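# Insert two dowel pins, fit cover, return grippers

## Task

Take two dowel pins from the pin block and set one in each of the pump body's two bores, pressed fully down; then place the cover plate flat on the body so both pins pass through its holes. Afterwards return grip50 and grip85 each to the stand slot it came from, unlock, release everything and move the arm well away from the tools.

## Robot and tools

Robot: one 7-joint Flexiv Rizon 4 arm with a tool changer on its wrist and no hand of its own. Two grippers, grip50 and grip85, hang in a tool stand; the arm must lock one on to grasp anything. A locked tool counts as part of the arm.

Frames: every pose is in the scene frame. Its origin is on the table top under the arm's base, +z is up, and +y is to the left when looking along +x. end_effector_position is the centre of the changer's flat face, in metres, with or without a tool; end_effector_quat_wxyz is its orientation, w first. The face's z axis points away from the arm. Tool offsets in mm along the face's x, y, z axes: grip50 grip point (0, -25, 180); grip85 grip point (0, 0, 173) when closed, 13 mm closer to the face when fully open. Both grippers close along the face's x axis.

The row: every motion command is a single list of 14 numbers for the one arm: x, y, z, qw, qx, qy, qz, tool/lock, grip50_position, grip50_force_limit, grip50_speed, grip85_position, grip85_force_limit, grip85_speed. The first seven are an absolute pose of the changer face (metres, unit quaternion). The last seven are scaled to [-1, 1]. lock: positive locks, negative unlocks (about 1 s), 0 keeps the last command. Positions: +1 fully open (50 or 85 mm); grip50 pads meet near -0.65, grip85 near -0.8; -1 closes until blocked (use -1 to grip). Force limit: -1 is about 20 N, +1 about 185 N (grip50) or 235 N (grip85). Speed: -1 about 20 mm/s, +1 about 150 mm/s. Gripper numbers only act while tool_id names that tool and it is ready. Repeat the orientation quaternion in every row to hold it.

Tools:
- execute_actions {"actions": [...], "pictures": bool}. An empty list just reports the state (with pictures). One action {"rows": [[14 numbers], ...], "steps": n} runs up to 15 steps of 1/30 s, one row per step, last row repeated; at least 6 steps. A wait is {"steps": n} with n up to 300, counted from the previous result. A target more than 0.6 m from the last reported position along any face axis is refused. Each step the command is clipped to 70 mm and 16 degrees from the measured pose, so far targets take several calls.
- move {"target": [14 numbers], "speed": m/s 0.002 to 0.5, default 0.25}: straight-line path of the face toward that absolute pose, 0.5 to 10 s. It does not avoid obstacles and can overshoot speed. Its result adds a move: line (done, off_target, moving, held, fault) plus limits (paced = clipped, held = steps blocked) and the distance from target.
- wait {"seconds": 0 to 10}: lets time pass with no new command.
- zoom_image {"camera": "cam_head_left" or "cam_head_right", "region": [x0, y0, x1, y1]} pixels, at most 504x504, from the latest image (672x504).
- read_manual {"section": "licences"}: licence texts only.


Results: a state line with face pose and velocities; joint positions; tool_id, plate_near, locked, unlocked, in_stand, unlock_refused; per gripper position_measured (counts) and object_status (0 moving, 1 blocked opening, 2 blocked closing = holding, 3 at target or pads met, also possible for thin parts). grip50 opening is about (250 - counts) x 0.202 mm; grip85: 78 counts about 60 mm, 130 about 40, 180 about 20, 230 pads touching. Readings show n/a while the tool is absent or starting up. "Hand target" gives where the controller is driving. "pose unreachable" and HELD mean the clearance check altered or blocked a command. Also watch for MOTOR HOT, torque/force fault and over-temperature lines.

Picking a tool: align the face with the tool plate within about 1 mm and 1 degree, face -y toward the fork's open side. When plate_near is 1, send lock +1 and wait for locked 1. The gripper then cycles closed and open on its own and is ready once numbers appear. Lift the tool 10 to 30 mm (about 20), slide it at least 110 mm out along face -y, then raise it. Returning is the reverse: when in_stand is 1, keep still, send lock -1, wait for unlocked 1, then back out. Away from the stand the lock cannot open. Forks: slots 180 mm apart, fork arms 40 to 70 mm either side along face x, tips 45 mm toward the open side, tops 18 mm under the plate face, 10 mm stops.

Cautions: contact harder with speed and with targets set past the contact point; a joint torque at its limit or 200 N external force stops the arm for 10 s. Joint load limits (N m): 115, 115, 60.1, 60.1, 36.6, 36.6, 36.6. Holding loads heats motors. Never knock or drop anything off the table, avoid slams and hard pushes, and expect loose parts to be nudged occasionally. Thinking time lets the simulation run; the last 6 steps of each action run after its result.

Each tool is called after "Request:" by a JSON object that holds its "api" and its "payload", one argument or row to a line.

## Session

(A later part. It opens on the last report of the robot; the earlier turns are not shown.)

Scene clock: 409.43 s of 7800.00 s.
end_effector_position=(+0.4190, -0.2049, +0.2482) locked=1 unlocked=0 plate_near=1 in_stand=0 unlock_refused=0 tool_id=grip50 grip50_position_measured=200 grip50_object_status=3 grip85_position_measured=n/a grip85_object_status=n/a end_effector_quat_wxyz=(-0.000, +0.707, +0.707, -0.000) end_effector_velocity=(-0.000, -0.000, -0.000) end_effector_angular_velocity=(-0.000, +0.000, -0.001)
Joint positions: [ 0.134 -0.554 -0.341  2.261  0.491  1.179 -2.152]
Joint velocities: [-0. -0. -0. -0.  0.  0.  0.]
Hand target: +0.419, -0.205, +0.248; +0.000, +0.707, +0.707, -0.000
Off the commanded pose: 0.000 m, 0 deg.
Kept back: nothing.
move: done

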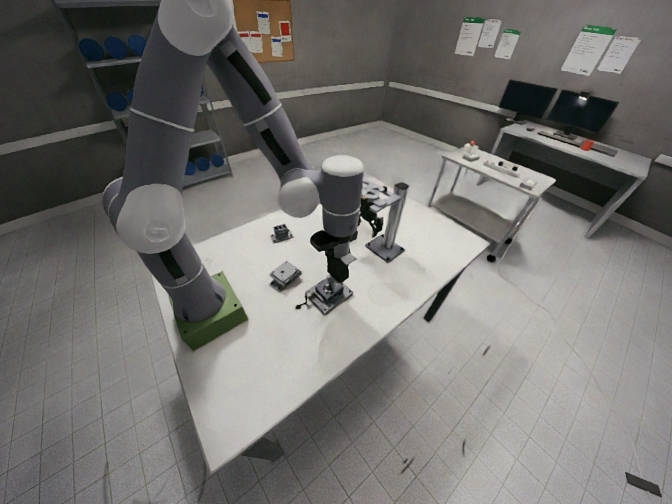

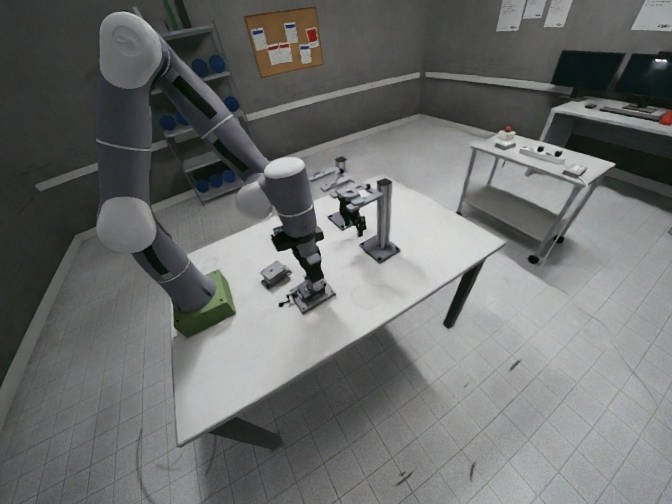

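Request:
{"api": "move", "payload": {
  "target": [0.419,-0.205,0.2482,0,0.7071,0.7071,0,0,-1,-0.3,-1,0,0,0]
}}

Request:
{"api": "zoom_image", "payload": {
  "camera": "cam_head_left",
  "region": [310,270,350,300]
}}

Request:
{"api": "zoom_image", "payload": {
  "camera": "cam_head_right",
  "region": [290,275,330,305]
}}

Scene clock: 410.43 s of 7800.00 s.
end_effector_position=(+0.4190, -0.2050, +0.2482) locked=1 unlocked=0 plate_near=1 in_stand=0 unlock_refused=0 tool_id=grip50 grip50_position_measured=254 grip50_object_status=3 grip85_position_measured=n/a grip85_object_status=n/a end_effector_quat_wxyz=(-0.000, +0.707, +0.707, -0.000) end_effector_velocity=(-0.000, -0.000, -0.000) end_effector_angular_velocity=(+0.000, +0.000, +0.001)
Joint positions: [ 0.134 -0.554 -0.34   2.261  0.491  1.179 -2.153]
Joint velocities: [-0.    -0.     0.    -0.     0.    -0.    -0.001]
Hand target: +0.419, -0.205, +0.248; -0.000, +0.707, +0.707, -0.000
Off the commanded pose: 0.000 m, 0 deg.
Kept back: nothing.
move: done

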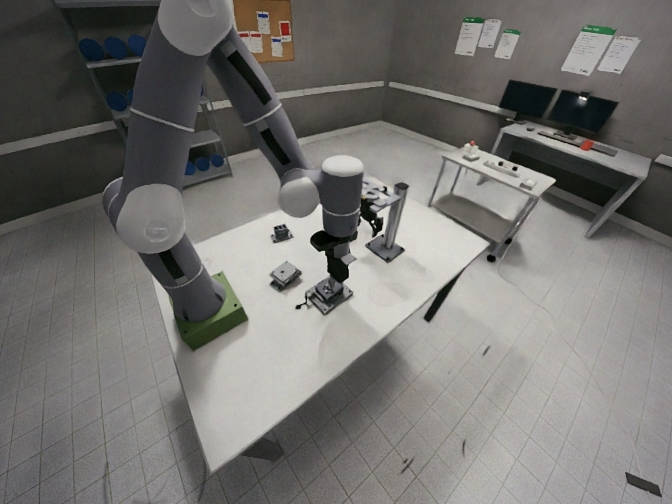

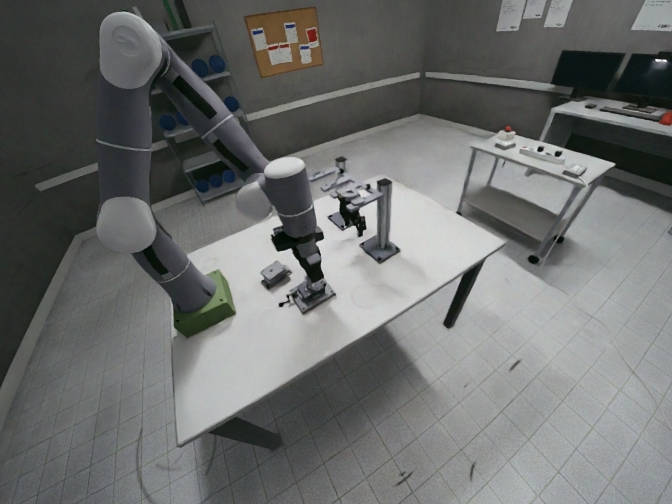

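Region (310, 270, 350, 300) of cam_head_left's 672x504 image, scaled by 12.600, with more detail than that image has; it fills the top 378 rows of this view, and the rest is white.

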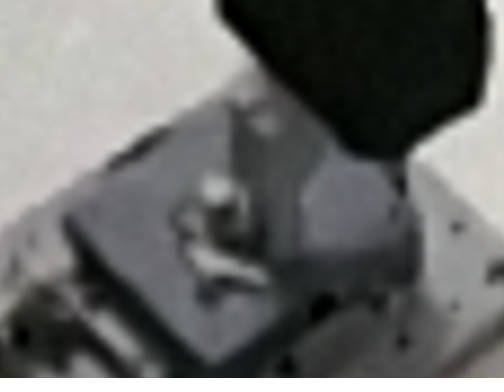

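Region (290, 275, 330, 305) of cam_head_right's 672x504 image, scaled by 12.600, with more detail than that image has; it fills the top 378 rows of this view, and the rest is white.

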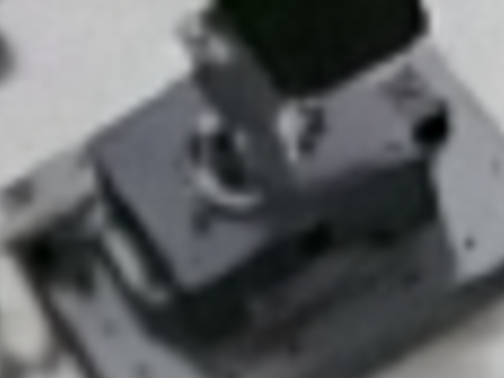

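Request:
{"api": "move", "payload": {
  "target": [0.419,-0.205,0.275,0,0.7071,0.7071,0,0,-1,-0.3,-1,0,0,0],
  "speed": 0.05
}}

Request:
{"api": "move", "payload": {
  "target": [0.388,-0.241,0.272,0,1,0,0,0,-0.25,-0.3,0,0,0,0],
  "speed": 0.2
}}

Request:
{"api": "move", "payload": {
  "target": [0.388,-0.241,0.256,0,1,0,0,0,-0.25,-0.3,0,0,0,0],
  "speed": 0.01
}}

Request:
{"api": "zoom_image", "payload": {
  "camera": "cam_head_left",
  "region": [310,270,350,300]
}}

Request:
{"api": "zoom_image", "payload": {
  "camera": "cam_head_right",
  "region": [290,275,330,305]
}}

Scene clock: 411.70 s of 7800.00 s.
end_effector_position=(+0.4191, -0.2050, +0.2751) locked=1 unlocked=0 plate_near=1 in_stand=0 unlock_refused=0 tool_id=grip50 grip50_position_measured=254 grip50_object_status=3 grip85_position_measured=n/a grip85_object_status=n/a end_effector_quat_wxyz=(+0.000, +0.707, +0.707, +0.000) end_effector_velocity=(-0.000, -0.000, -0.000) end_effector_angular_velocity=(+0.000, -0.000, -0.002)
Joint positions: [ 0.174 -0.471 -0.394  2.291  0.431  1.128 -2.11 ]
Joint velocities: [-0.    -0.     0.    -0.     0.001  0.     0.001]
Hand target: +0.419, -0.205, +0.275; -0.000, +0.707, +0.707, +0.000
Off the commanded pose: 0.000 m, 0 deg.
Kept back: nothing.
move: done

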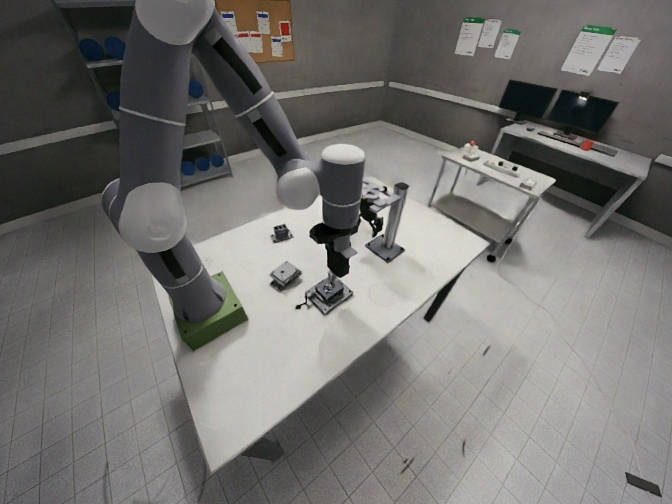

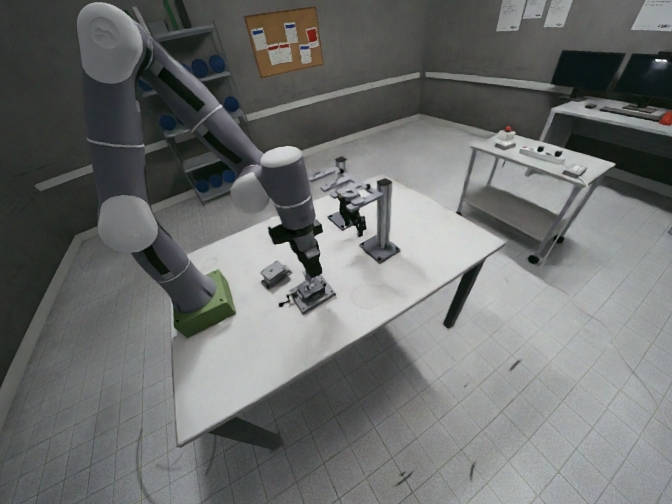

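Scene clock: 415.93 s of 7800.00 s.
end_effector_position=(+0.3880, -0.2409, +0.2716) locked=1 unlocked=0 plate_near=1 in_stand=0 unlock_refused=0 tool_id=grip50 grip50_position_measured=189 grip50_object_status=3 grip85_position_measured=n/a grip85_object_status=n/a end_effector_quat_wxyz=(-0.000, +1.000, -0.000, -0.000) end_effector_velocity=(-0.000, +0.000, -0.000) end_effector_angular_velocity=(+0.000, +0.000, -0.000)
Joint positions: [ 0.372 -0.554 -0.723  2.265  0.725  1.01  -0.878]
Joint velocities: [-0. -0.  0.  0.  0. -0. -0.]
Hand target: +0.388, -0.241, +0.272; -0.000, +1.000, -0.000, -0.000
Off the commanded pose: 0.000 m, 0 deg.
Kept back: nothing.
move: done

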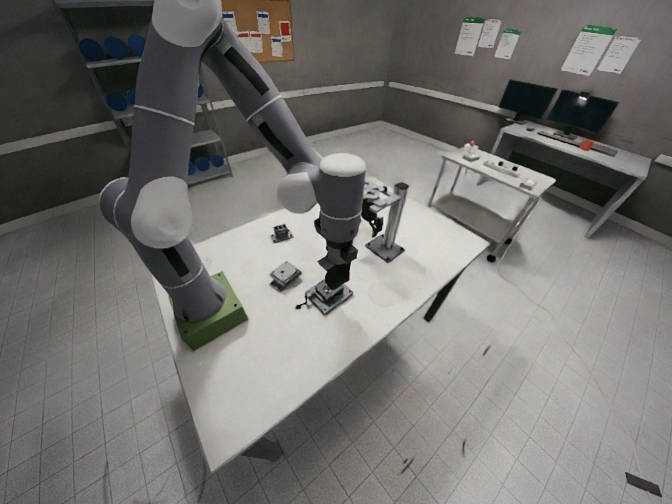

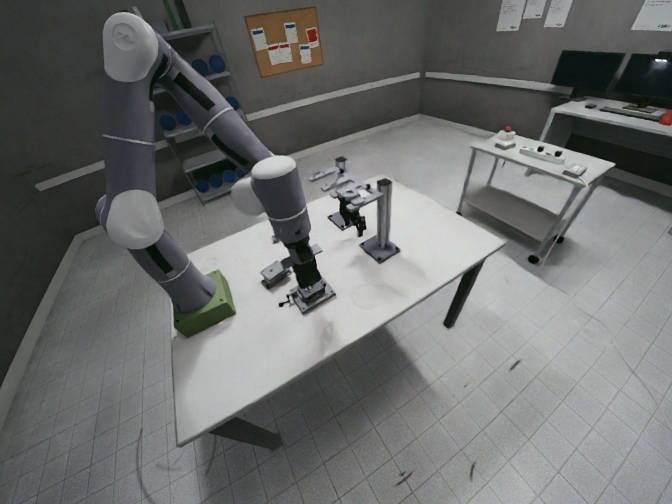

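Scene clock: 417.70 s of 7800.00 s.
end_effector_position=(+0.3880, -0.2409, +0.2560) locked=1 unlocked=0 plate_near=1 in_stand=0 unlock_refused=0 tool_id=grip50 grip50_position_measured=189 grip50_object_status=3 grip85_position_measured=n/a grip85_object_status=n/a end_effector_quat_wxyz=(-0.000, +1.000, -0.000, -0.000) end_effector_velocity=(-0.000, +0.000, -0.000) end_effector_angular_velocity=(+0.000, +0.000, -0.002)
Joint positions: [ 0.339 -0.599 -0.68   2.244  0.772  1.03  -0.909]
Joint velocities: [-0.     0.     0.     0.     0.    -0.     0.001]
Hand target: +0.388, -0.241, +0.256; +0.000, +1.000, -0.000, +0.000
Off the commanded pose: 0.000 m, 0 deg.
Kept back: nothing.
move: done

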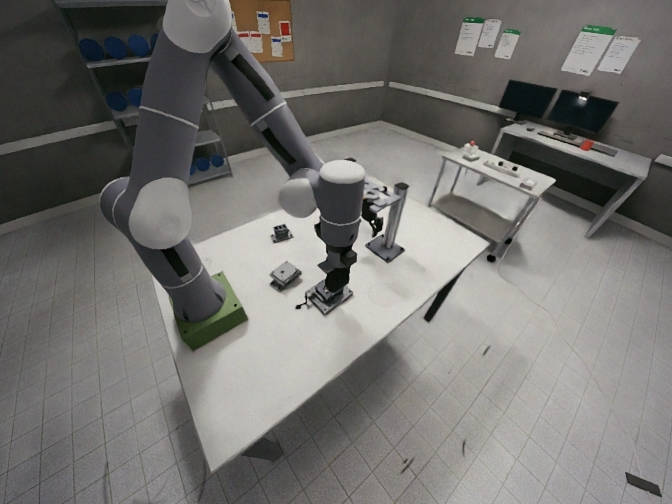

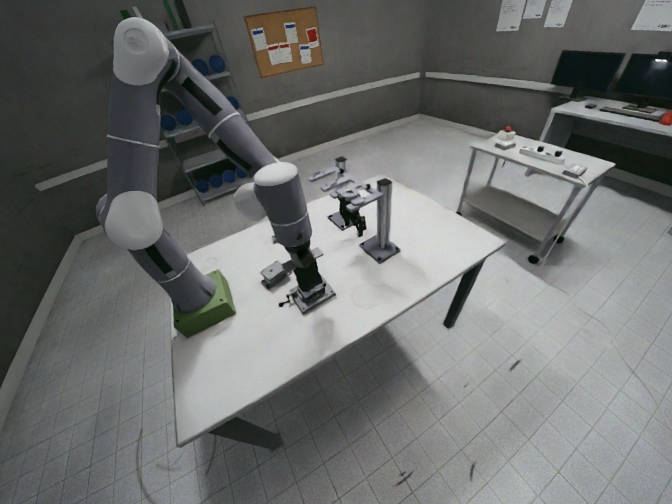

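Region (310, 270, 350, 300) of cam_head_left's 672x504 image, scaled by 12.600, with more detail than that image has; it fills the top 378 rows of this view, and the rest is white.

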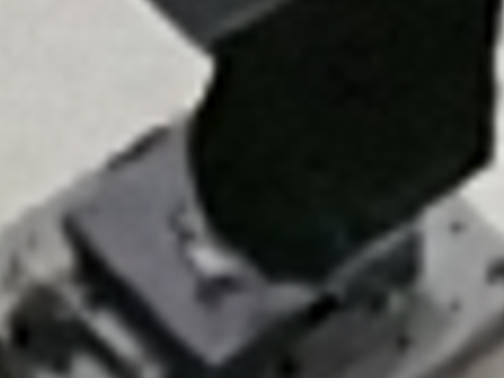

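Region (290, 275, 330, 305) of cam_head_right's 672x504 image, scaled by 12.600, with more detail than that image has; it fills the top 378 rows of this view, and the rest is white.

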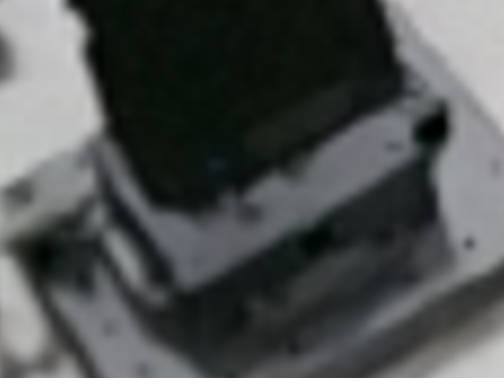

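Blind; go on.

Request:
{"api": "move", "payload": {
  "target": [0.388,-0.241,0.2482,0,1,0,0,0,-0.25,-0.3,0,0,0,0],
  "speed": 0.006
}}

Request:
{"api": "move", "payload": {
  "target": [0.388,-0.241,0.2482,0,1,0,0,0,-1,-0.3,-1,0,0,0]
}}

Scene clock: 419.47 s of 7800.00 s.
end_effector_position=(+0.3880, -0.2409, +0.2483) locked=1 unlocked=0 plate_near=1 in_stand=0 unlock_refused=0 tool_id=grip50 grip50_position_measured=189 grip50_object_status=3 grip85_position_measured=n/a grip85_object_status=n/a end_effector_quat_wxyz=(-0.000, +1.000, -0.000, -0.000) end_effector_velocity=(+0.000, -0.000, +0.000) end_effector_angular_velocity=(+0.000, -0.001, -0.001)
Joint positions: [ 0.322 -0.621 -0.659  2.233  0.793  1.04  -0.923]
Joint velocities: [-0.  0. -0. -0.  0. -0.  0.]
Hand target: +0.388, -0.241, +0.248; +0.000, +1.000, -0.000, +0.000
Off the commanded pose: 0.000 m, 0 deg.
Kept back: nothing.
move: done

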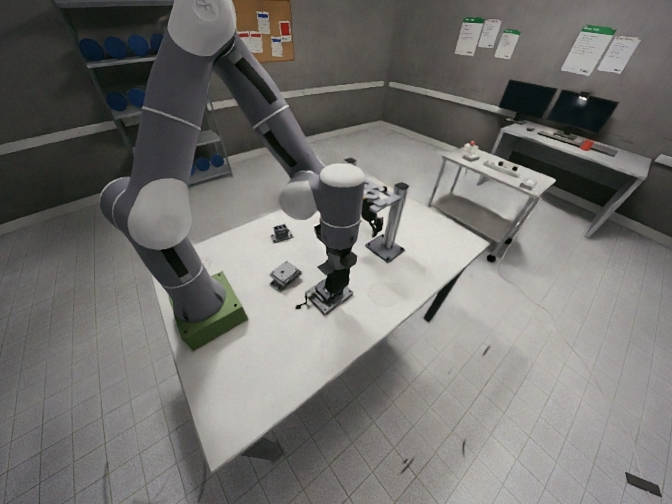

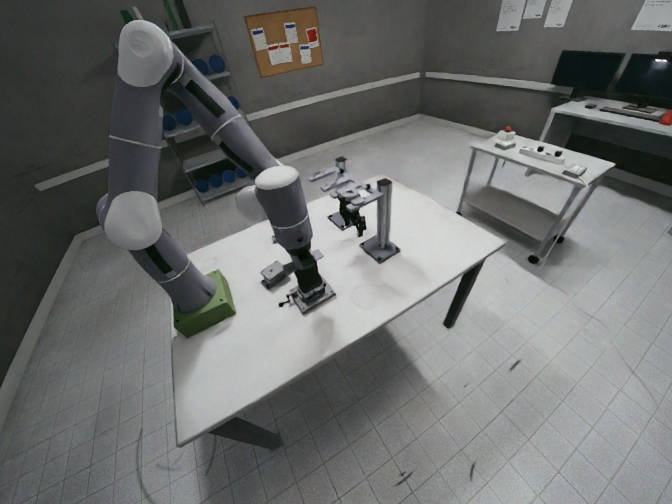

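Scene clock: 420.33 s of 7800.00 s.
end_effector_position=(+0.3880, -0.2409, +0.2482) locked=1 unlocked=0 plate_near=1 in_stand=0 unlock_refused=0 tool_id=grip50 grip50_position_measured=254 grip50_object_status=3 grip85_position_measured=n/a grip85_object_status=n/a end_effector_quat_wxyz=(-0.000, +1.000, -0.000, -0.000) end_effector_velocity=(-0.000, +0.000, -0.000) end_effector_angular_velocity=(+0.000, +0.000, -0.000)
Joint positions: [ 0.322 -0.621 -0.659  2.233  0.793  1.04  -0.923]
Joint velocities: [ 0.     0.     0.     0.     0.    -0.     0.001]
Hand target: +0.388, -0.241, +0.248; -0.000, +1.000, -0.000, -0.000
Off the commanded pose: 0.000 m, 0 deg.
Kept back: nothing.
move: done

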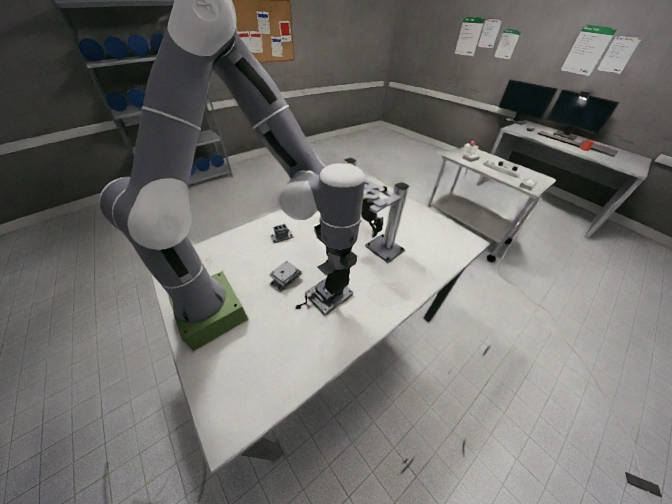

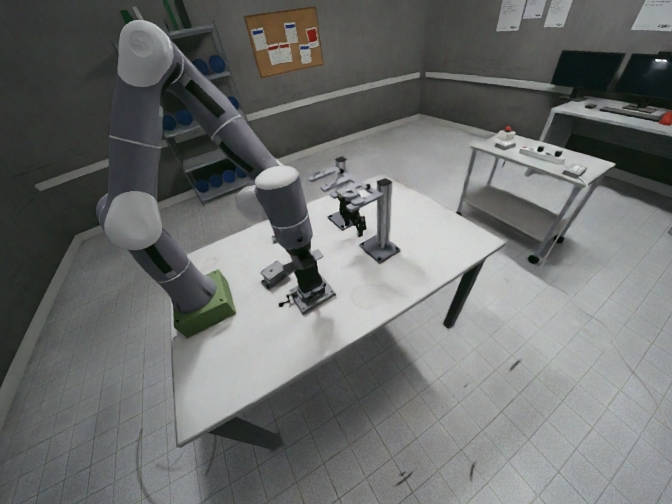

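Request:
{"api": "move", "payload": {
  "target": [0.388,-0.241,0.285,0,1,0,0,0,-0.25,-0.3,0,0,0,0],
  "speed": 0.05
}}

Request:
{"api": "move", "payload": {
  "target": [0.375,-0.21,0.285,0,0.7071,-0.7071,0,0,-0.25,-0.3,0,0,0,0],
  "speed": 0.3
}}

Request:
{"api": "move", "payload": {
  "target": [0.388,-0.188,0.272,0,0.02,-1,0,0,-0.25,-0.3,0,0,0,0],
  "speed": 0.3
}}

Request:
{"api": "move", "payload": {
  "target": [0.388,-0.188,0.2565,0,0.02,-1,0,0,-0.25,-0.3,0,0,0,0],
  "speed": 0.01
}}

Request:
{"api": "zoom_image", "payload": {
  "camera": "cam_head_left",
  "region": [310,270,350,300]
}}

Request:
{"api": "zoom_image", "payload": {
  "camera": "cam_head_right",
  "region": [290,275,330,305]
}}

Scene clock: 421.80 s of 7800.00 s.
end_effector_position=(+0.3881, -0.2411, +0.2851) locked=1 unlocked=0 plate_near=1 in_stand=0 unlock_refused=0 tool_id=grip50 grip50_position_measured=189 grip50_object_status=3 grip85_position_measured=n/a grip85_object_status=n/a end_effector_quat_wxyz=(+0.000, +1.000, +0.000, +0.000) end_effector_velocity=(-0.000, +0.000, -0.000) end_effector_angular_velocity=(+0.000, -0.000, -0.001)
Joint positions: [ 0.398 -0.511 -0.756  2.284  0.677  0.997 -0.848]
Joint velocities: [-0.001  0.     0.001 -0.     0.001  0.     0.001]
Hand target: +0.388, -0.241, +0.285; -0.000, +1.000, +0.000, -0.000
Off the commanded pose: 0.000 m, 0 deg.
Kept back: nothing.
move: done

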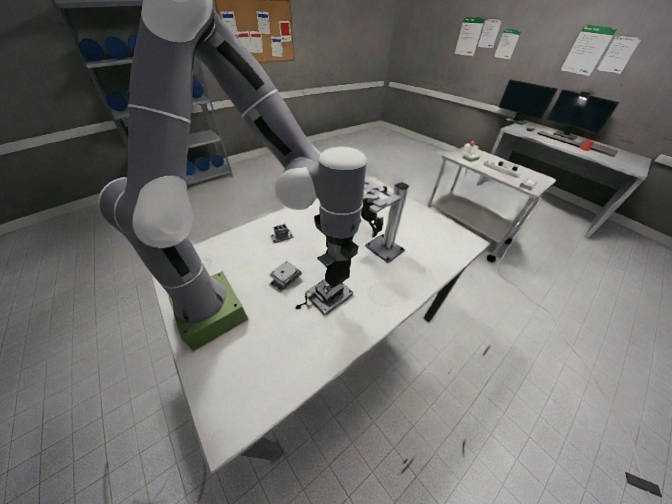

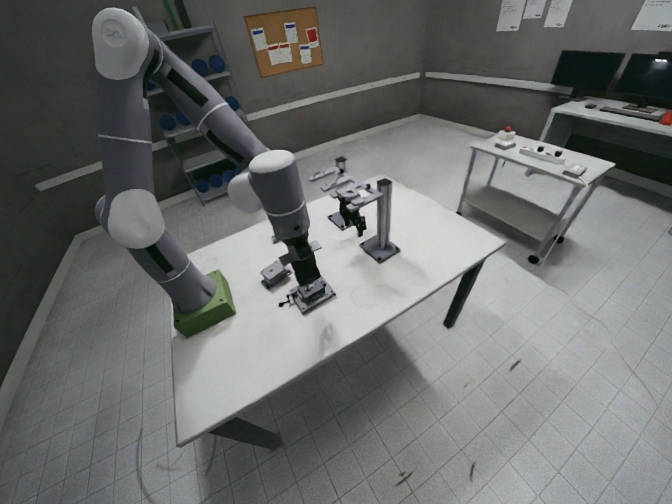

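Scene clock: 424.77 s of 7800.00 s.
end_effector_position=(+0.3749, -0.2100, +0.2846) locked=1 unlocked=0 plate_near=1 in_stand=0 unlock_refused=0 tool_id=grip50 grip50_position_measured=189 grip50_object_status=3 grip85_position_measured=n/a grip85_object_status=n/a end_effector_quat_wxyz=(+0.000, +0.707, -0.707, -0.000) end_effector_velocity=(+0.000, +0.000, +0.000) end_effector_angular_velocity=(+0.000, -0.000, +0.001)
Joint positions: [ 0.712 -0.629 -1.072  2.309  0.909  0.85   0.574]
Joint velocities: [ 0.     0.    -0.     0.    -0.     0.    -0.001]
Hand target: +0.375, -0.210, +0.285; +0.000, +0.707, -0.707, -0.001
Off the commanded pose: 0.000 m, 0 deg.
Kept back: nothing.
move: done

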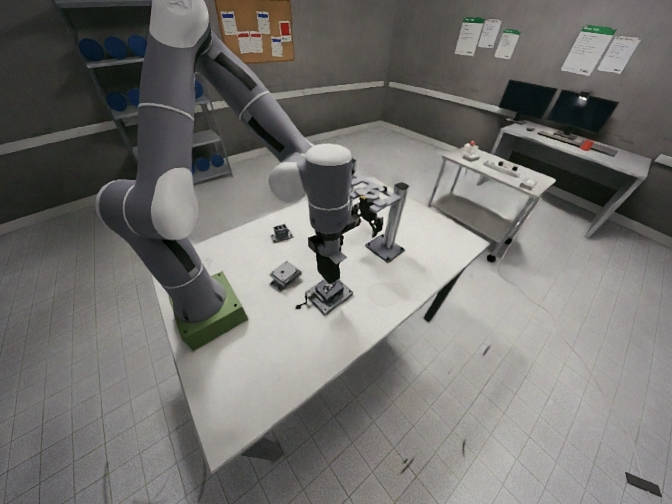

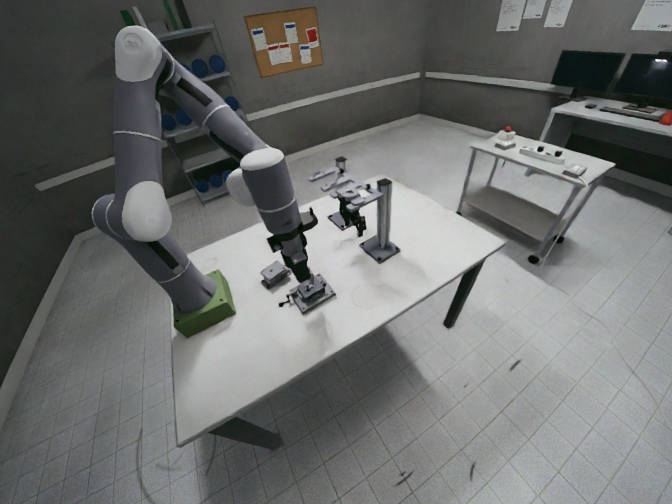

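Scene clock: 427.67 s of 7800.00 s.
end_effector_position=(+0.3879, -0.1880, +0.2717) locked=1 unlocked=0 plate_near=1 in_stand=0 unlock_refused=0 tool_id=grip50 grip50_position_measured=189 grip50_object_status=3 grip85_position_measured=n/a grip85_object_status=n/a end_effector_quat_wxyz=(-0.000, -0.020, +1.000, +0.000) end_effector_velocity=(-0.000, -0.000, +0.000) end_effector_angular_velocity=(+0.000, -0.000, +0.000)
Joint positions: [ 0.861 -0.838 -1.234  2.259  1.103  0.66   2.031]
Joint velocities: [-0.     0.    -0.     0.     0.    -0.    -0.001]
Hand target: +0.388, -0.188, +0.272; -0.000, -0.020, +1.000, +0.000
Off the commanded pose: 0.000 m, 0 deg.
Kept back: nothing.
move: done

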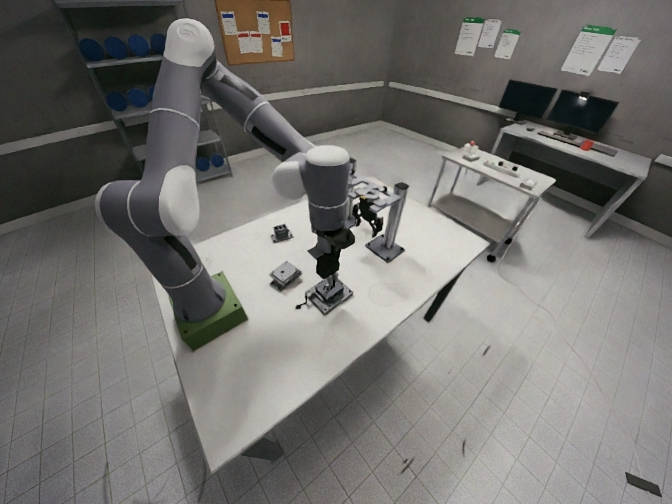

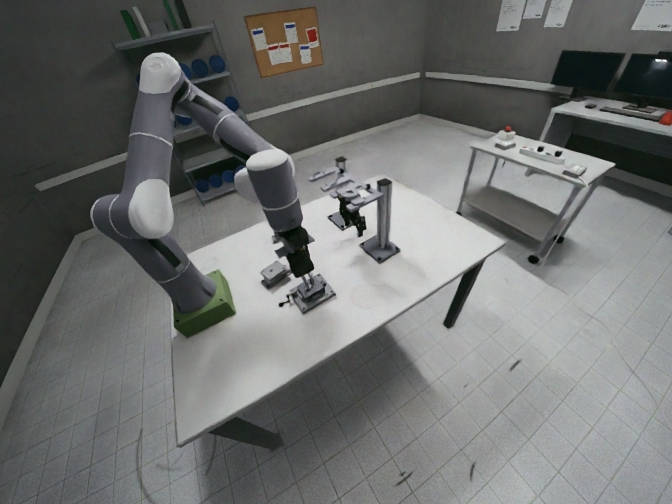

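Scene clock: 429.40 s of 7800.00 s.
end_effector_position=(+0.3880, -0.1879, +0.2565) locked=1 unlocked=0 plate_near=1 in_stand=0 unlock_refused=0 tool_id=grip50 grip50_position_measured=189 grip50_object_status=3 grip85_position_measured=n/a grip85_object_status=n/a end_effector_quat_wxyz=(-0.000, -0.020, +1.000, +0.000) end_effector_velocity=(-0.000, +0.000, -0.000) end_effector_angular_velocity=(+0.000, +0.000, +0.001)
Joint positions: [ 0.831 -0.869 -1.19   2.245  1.147  0.673  2.013]
Joint velocities: [ 0.    -0.     0.     0.     0.    -0.    -0.001]
Hand target: +0.388, -0.188, +0.257; +0.000, -0.020, +1.000, -0.000
Off the commanded pose: 0.000 m, 0 deg.
Kept back: nothing.
move: done

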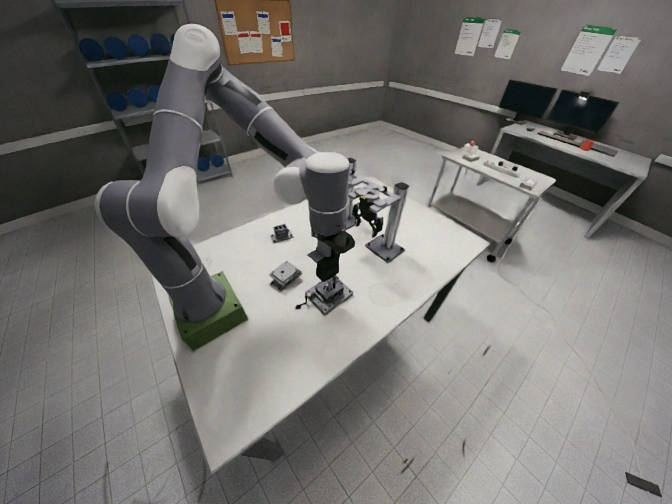

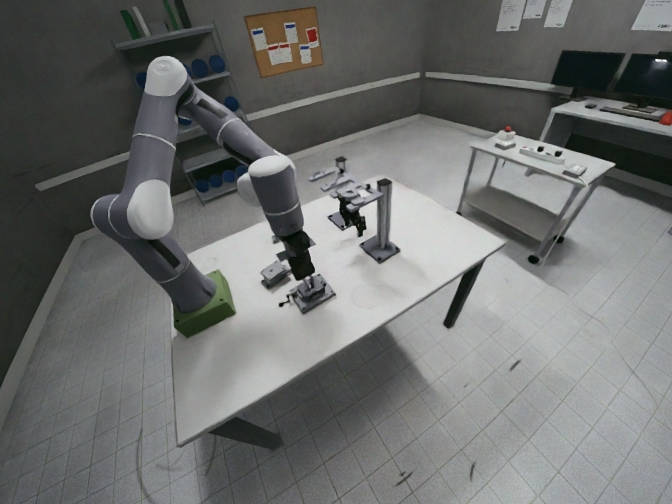

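Region (310, 270, 350, 300) of cam_head_left's 672x504 image, scaled by 12.600, with more detail than that image has; it fills the top 378 rows of this view, and the rest is white.

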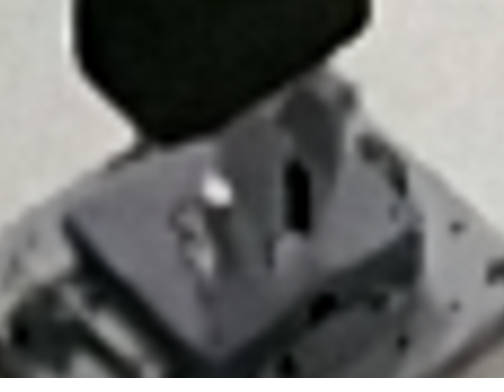

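Region (290, 275, 330, 305) of cam_head_right's 672x504 image, scaled by 12.600, with more detail than that image has; it fills the top 378 rows of this view, and the rest is white.

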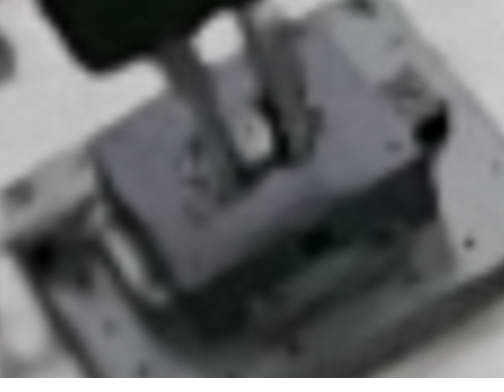

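Request:
{"api": "move", "payload": {
  "target": [0.40,-0.15,0.323,0,0.02,-1,0,0,1,-0.3,0,0,0,0],
  "speed": 0.1
}}

Request:
{"api": "move", "payload": {
  "target": [0.5105,0.076,0.323,0,0.69,0.7236,0,0,1,-0.3,0,0,0,0]
}}

Request:
{"api": "zoom_image", "payload": {
  "camera": "cam_head_left",
  "region": [300,265,360,310]
}}

Request:
{"api": "zoom_image", "payload": {
  "camera": "cam_head_right",
  "region": [285,270,345,315]
}}

Scene clock: 430.83 s of 7800.00 s.
end_effector_position=(+0.4000, -0.1502, +0.3229) locked=1 unlocked=0 plate_near=1 in_stand=0 unlock_refused=0 tool_id=grip50 grip50_position_measured=3 grip50_object_status=3 grip85_position_measured=n/a grip85_object_status=n/a end_effector_quat_wxyz=(-0.000, -0.020, +1.000, -0.000) end_effector_velocity=(-0.000, -0.000, -0.000) end_effector_angular_velocity=(+0.000, +0.001, -0.001)
Joint positions: [ 1.079 -0.732 -1.409  2.304  0.947  0.615  2.187]
Joint velocities: [-0.002  0.     0.001  0.     0.     0.     0.   ]
Hand target: +0.400, -0.150, +0.323; -0.000, -0.020, +1.000, +0.000
Off the commanded pose: 0.000 m, 0 deg.
Kept back: nothing.
move: done

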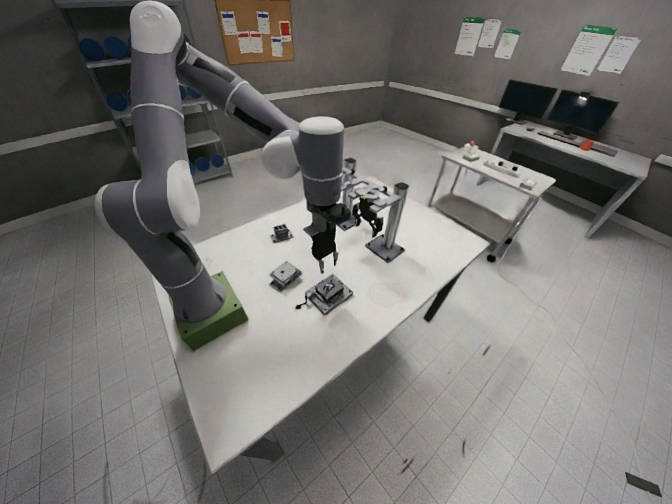

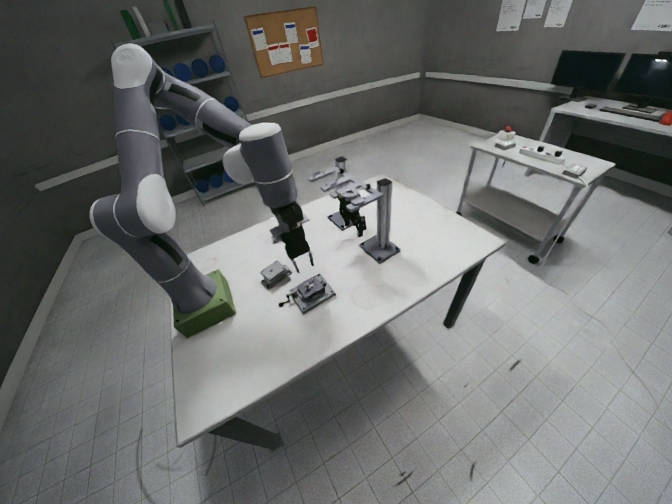

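Scene clock: 437.43 s of 7800.00 s.
end_effector_position=(+0.5106, +0.0759, +0.3257) locked=1 unlocked=0 plate_near=1 in_stand=0 unlock_refused=0 tool_id=grip50 grip50_position_measured=3 grip50_object_status=3 grip85_position_measured=n/a grip85_object_status=n/a end_effector_quat_wxyz=(+0.000, +0.690, +0.724, -0.000) end_effector_velocity=(+0.000, -0.000, +0.001) end_effector_angular_velocity=(-0.000, -0.002, -0.000)
Joint positions: [-0.328 -1.094  0.705  1.155  2.449  2.688  1.948]
Joint velocities: [-0.     0.002 -0.     0.    -0.    -0.001  0.   ]
Hand target: +0.511, +0.076, +0.326; +0.001, +0.690, +0.724, -0.000
Off the commanded pose: 0.003 m, 0 deg.
Kept back: nothing.
move: done; limits=paced

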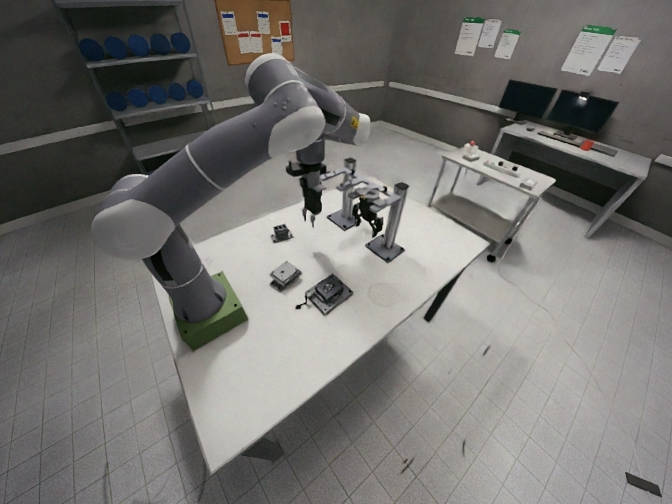

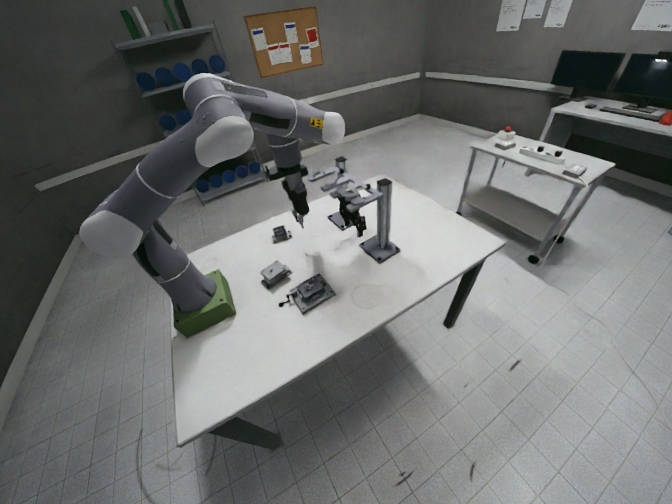

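Region (300, 265, 360, 310) of cam_head_left's 672x504 image, scaled by 8.400, with more detail than that image has; it fills the top 378 rows of this view, and the rest is white.

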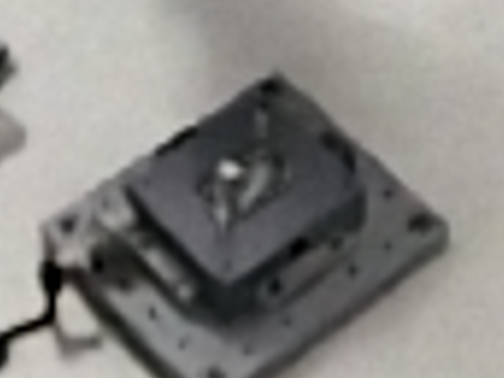

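Region (285, 270, 345, 315) of cam_head_right's 672x504 image, scaled by 8.400, with more detail than that image has; it fills the top 378 rows of this view, and the rest is white.

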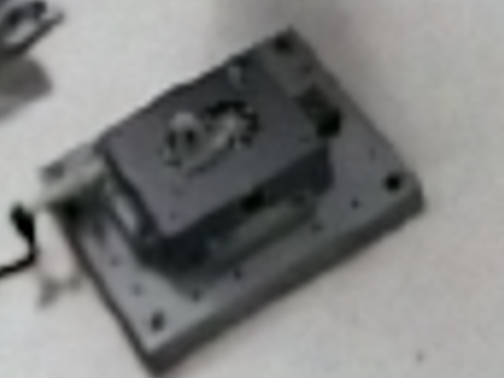

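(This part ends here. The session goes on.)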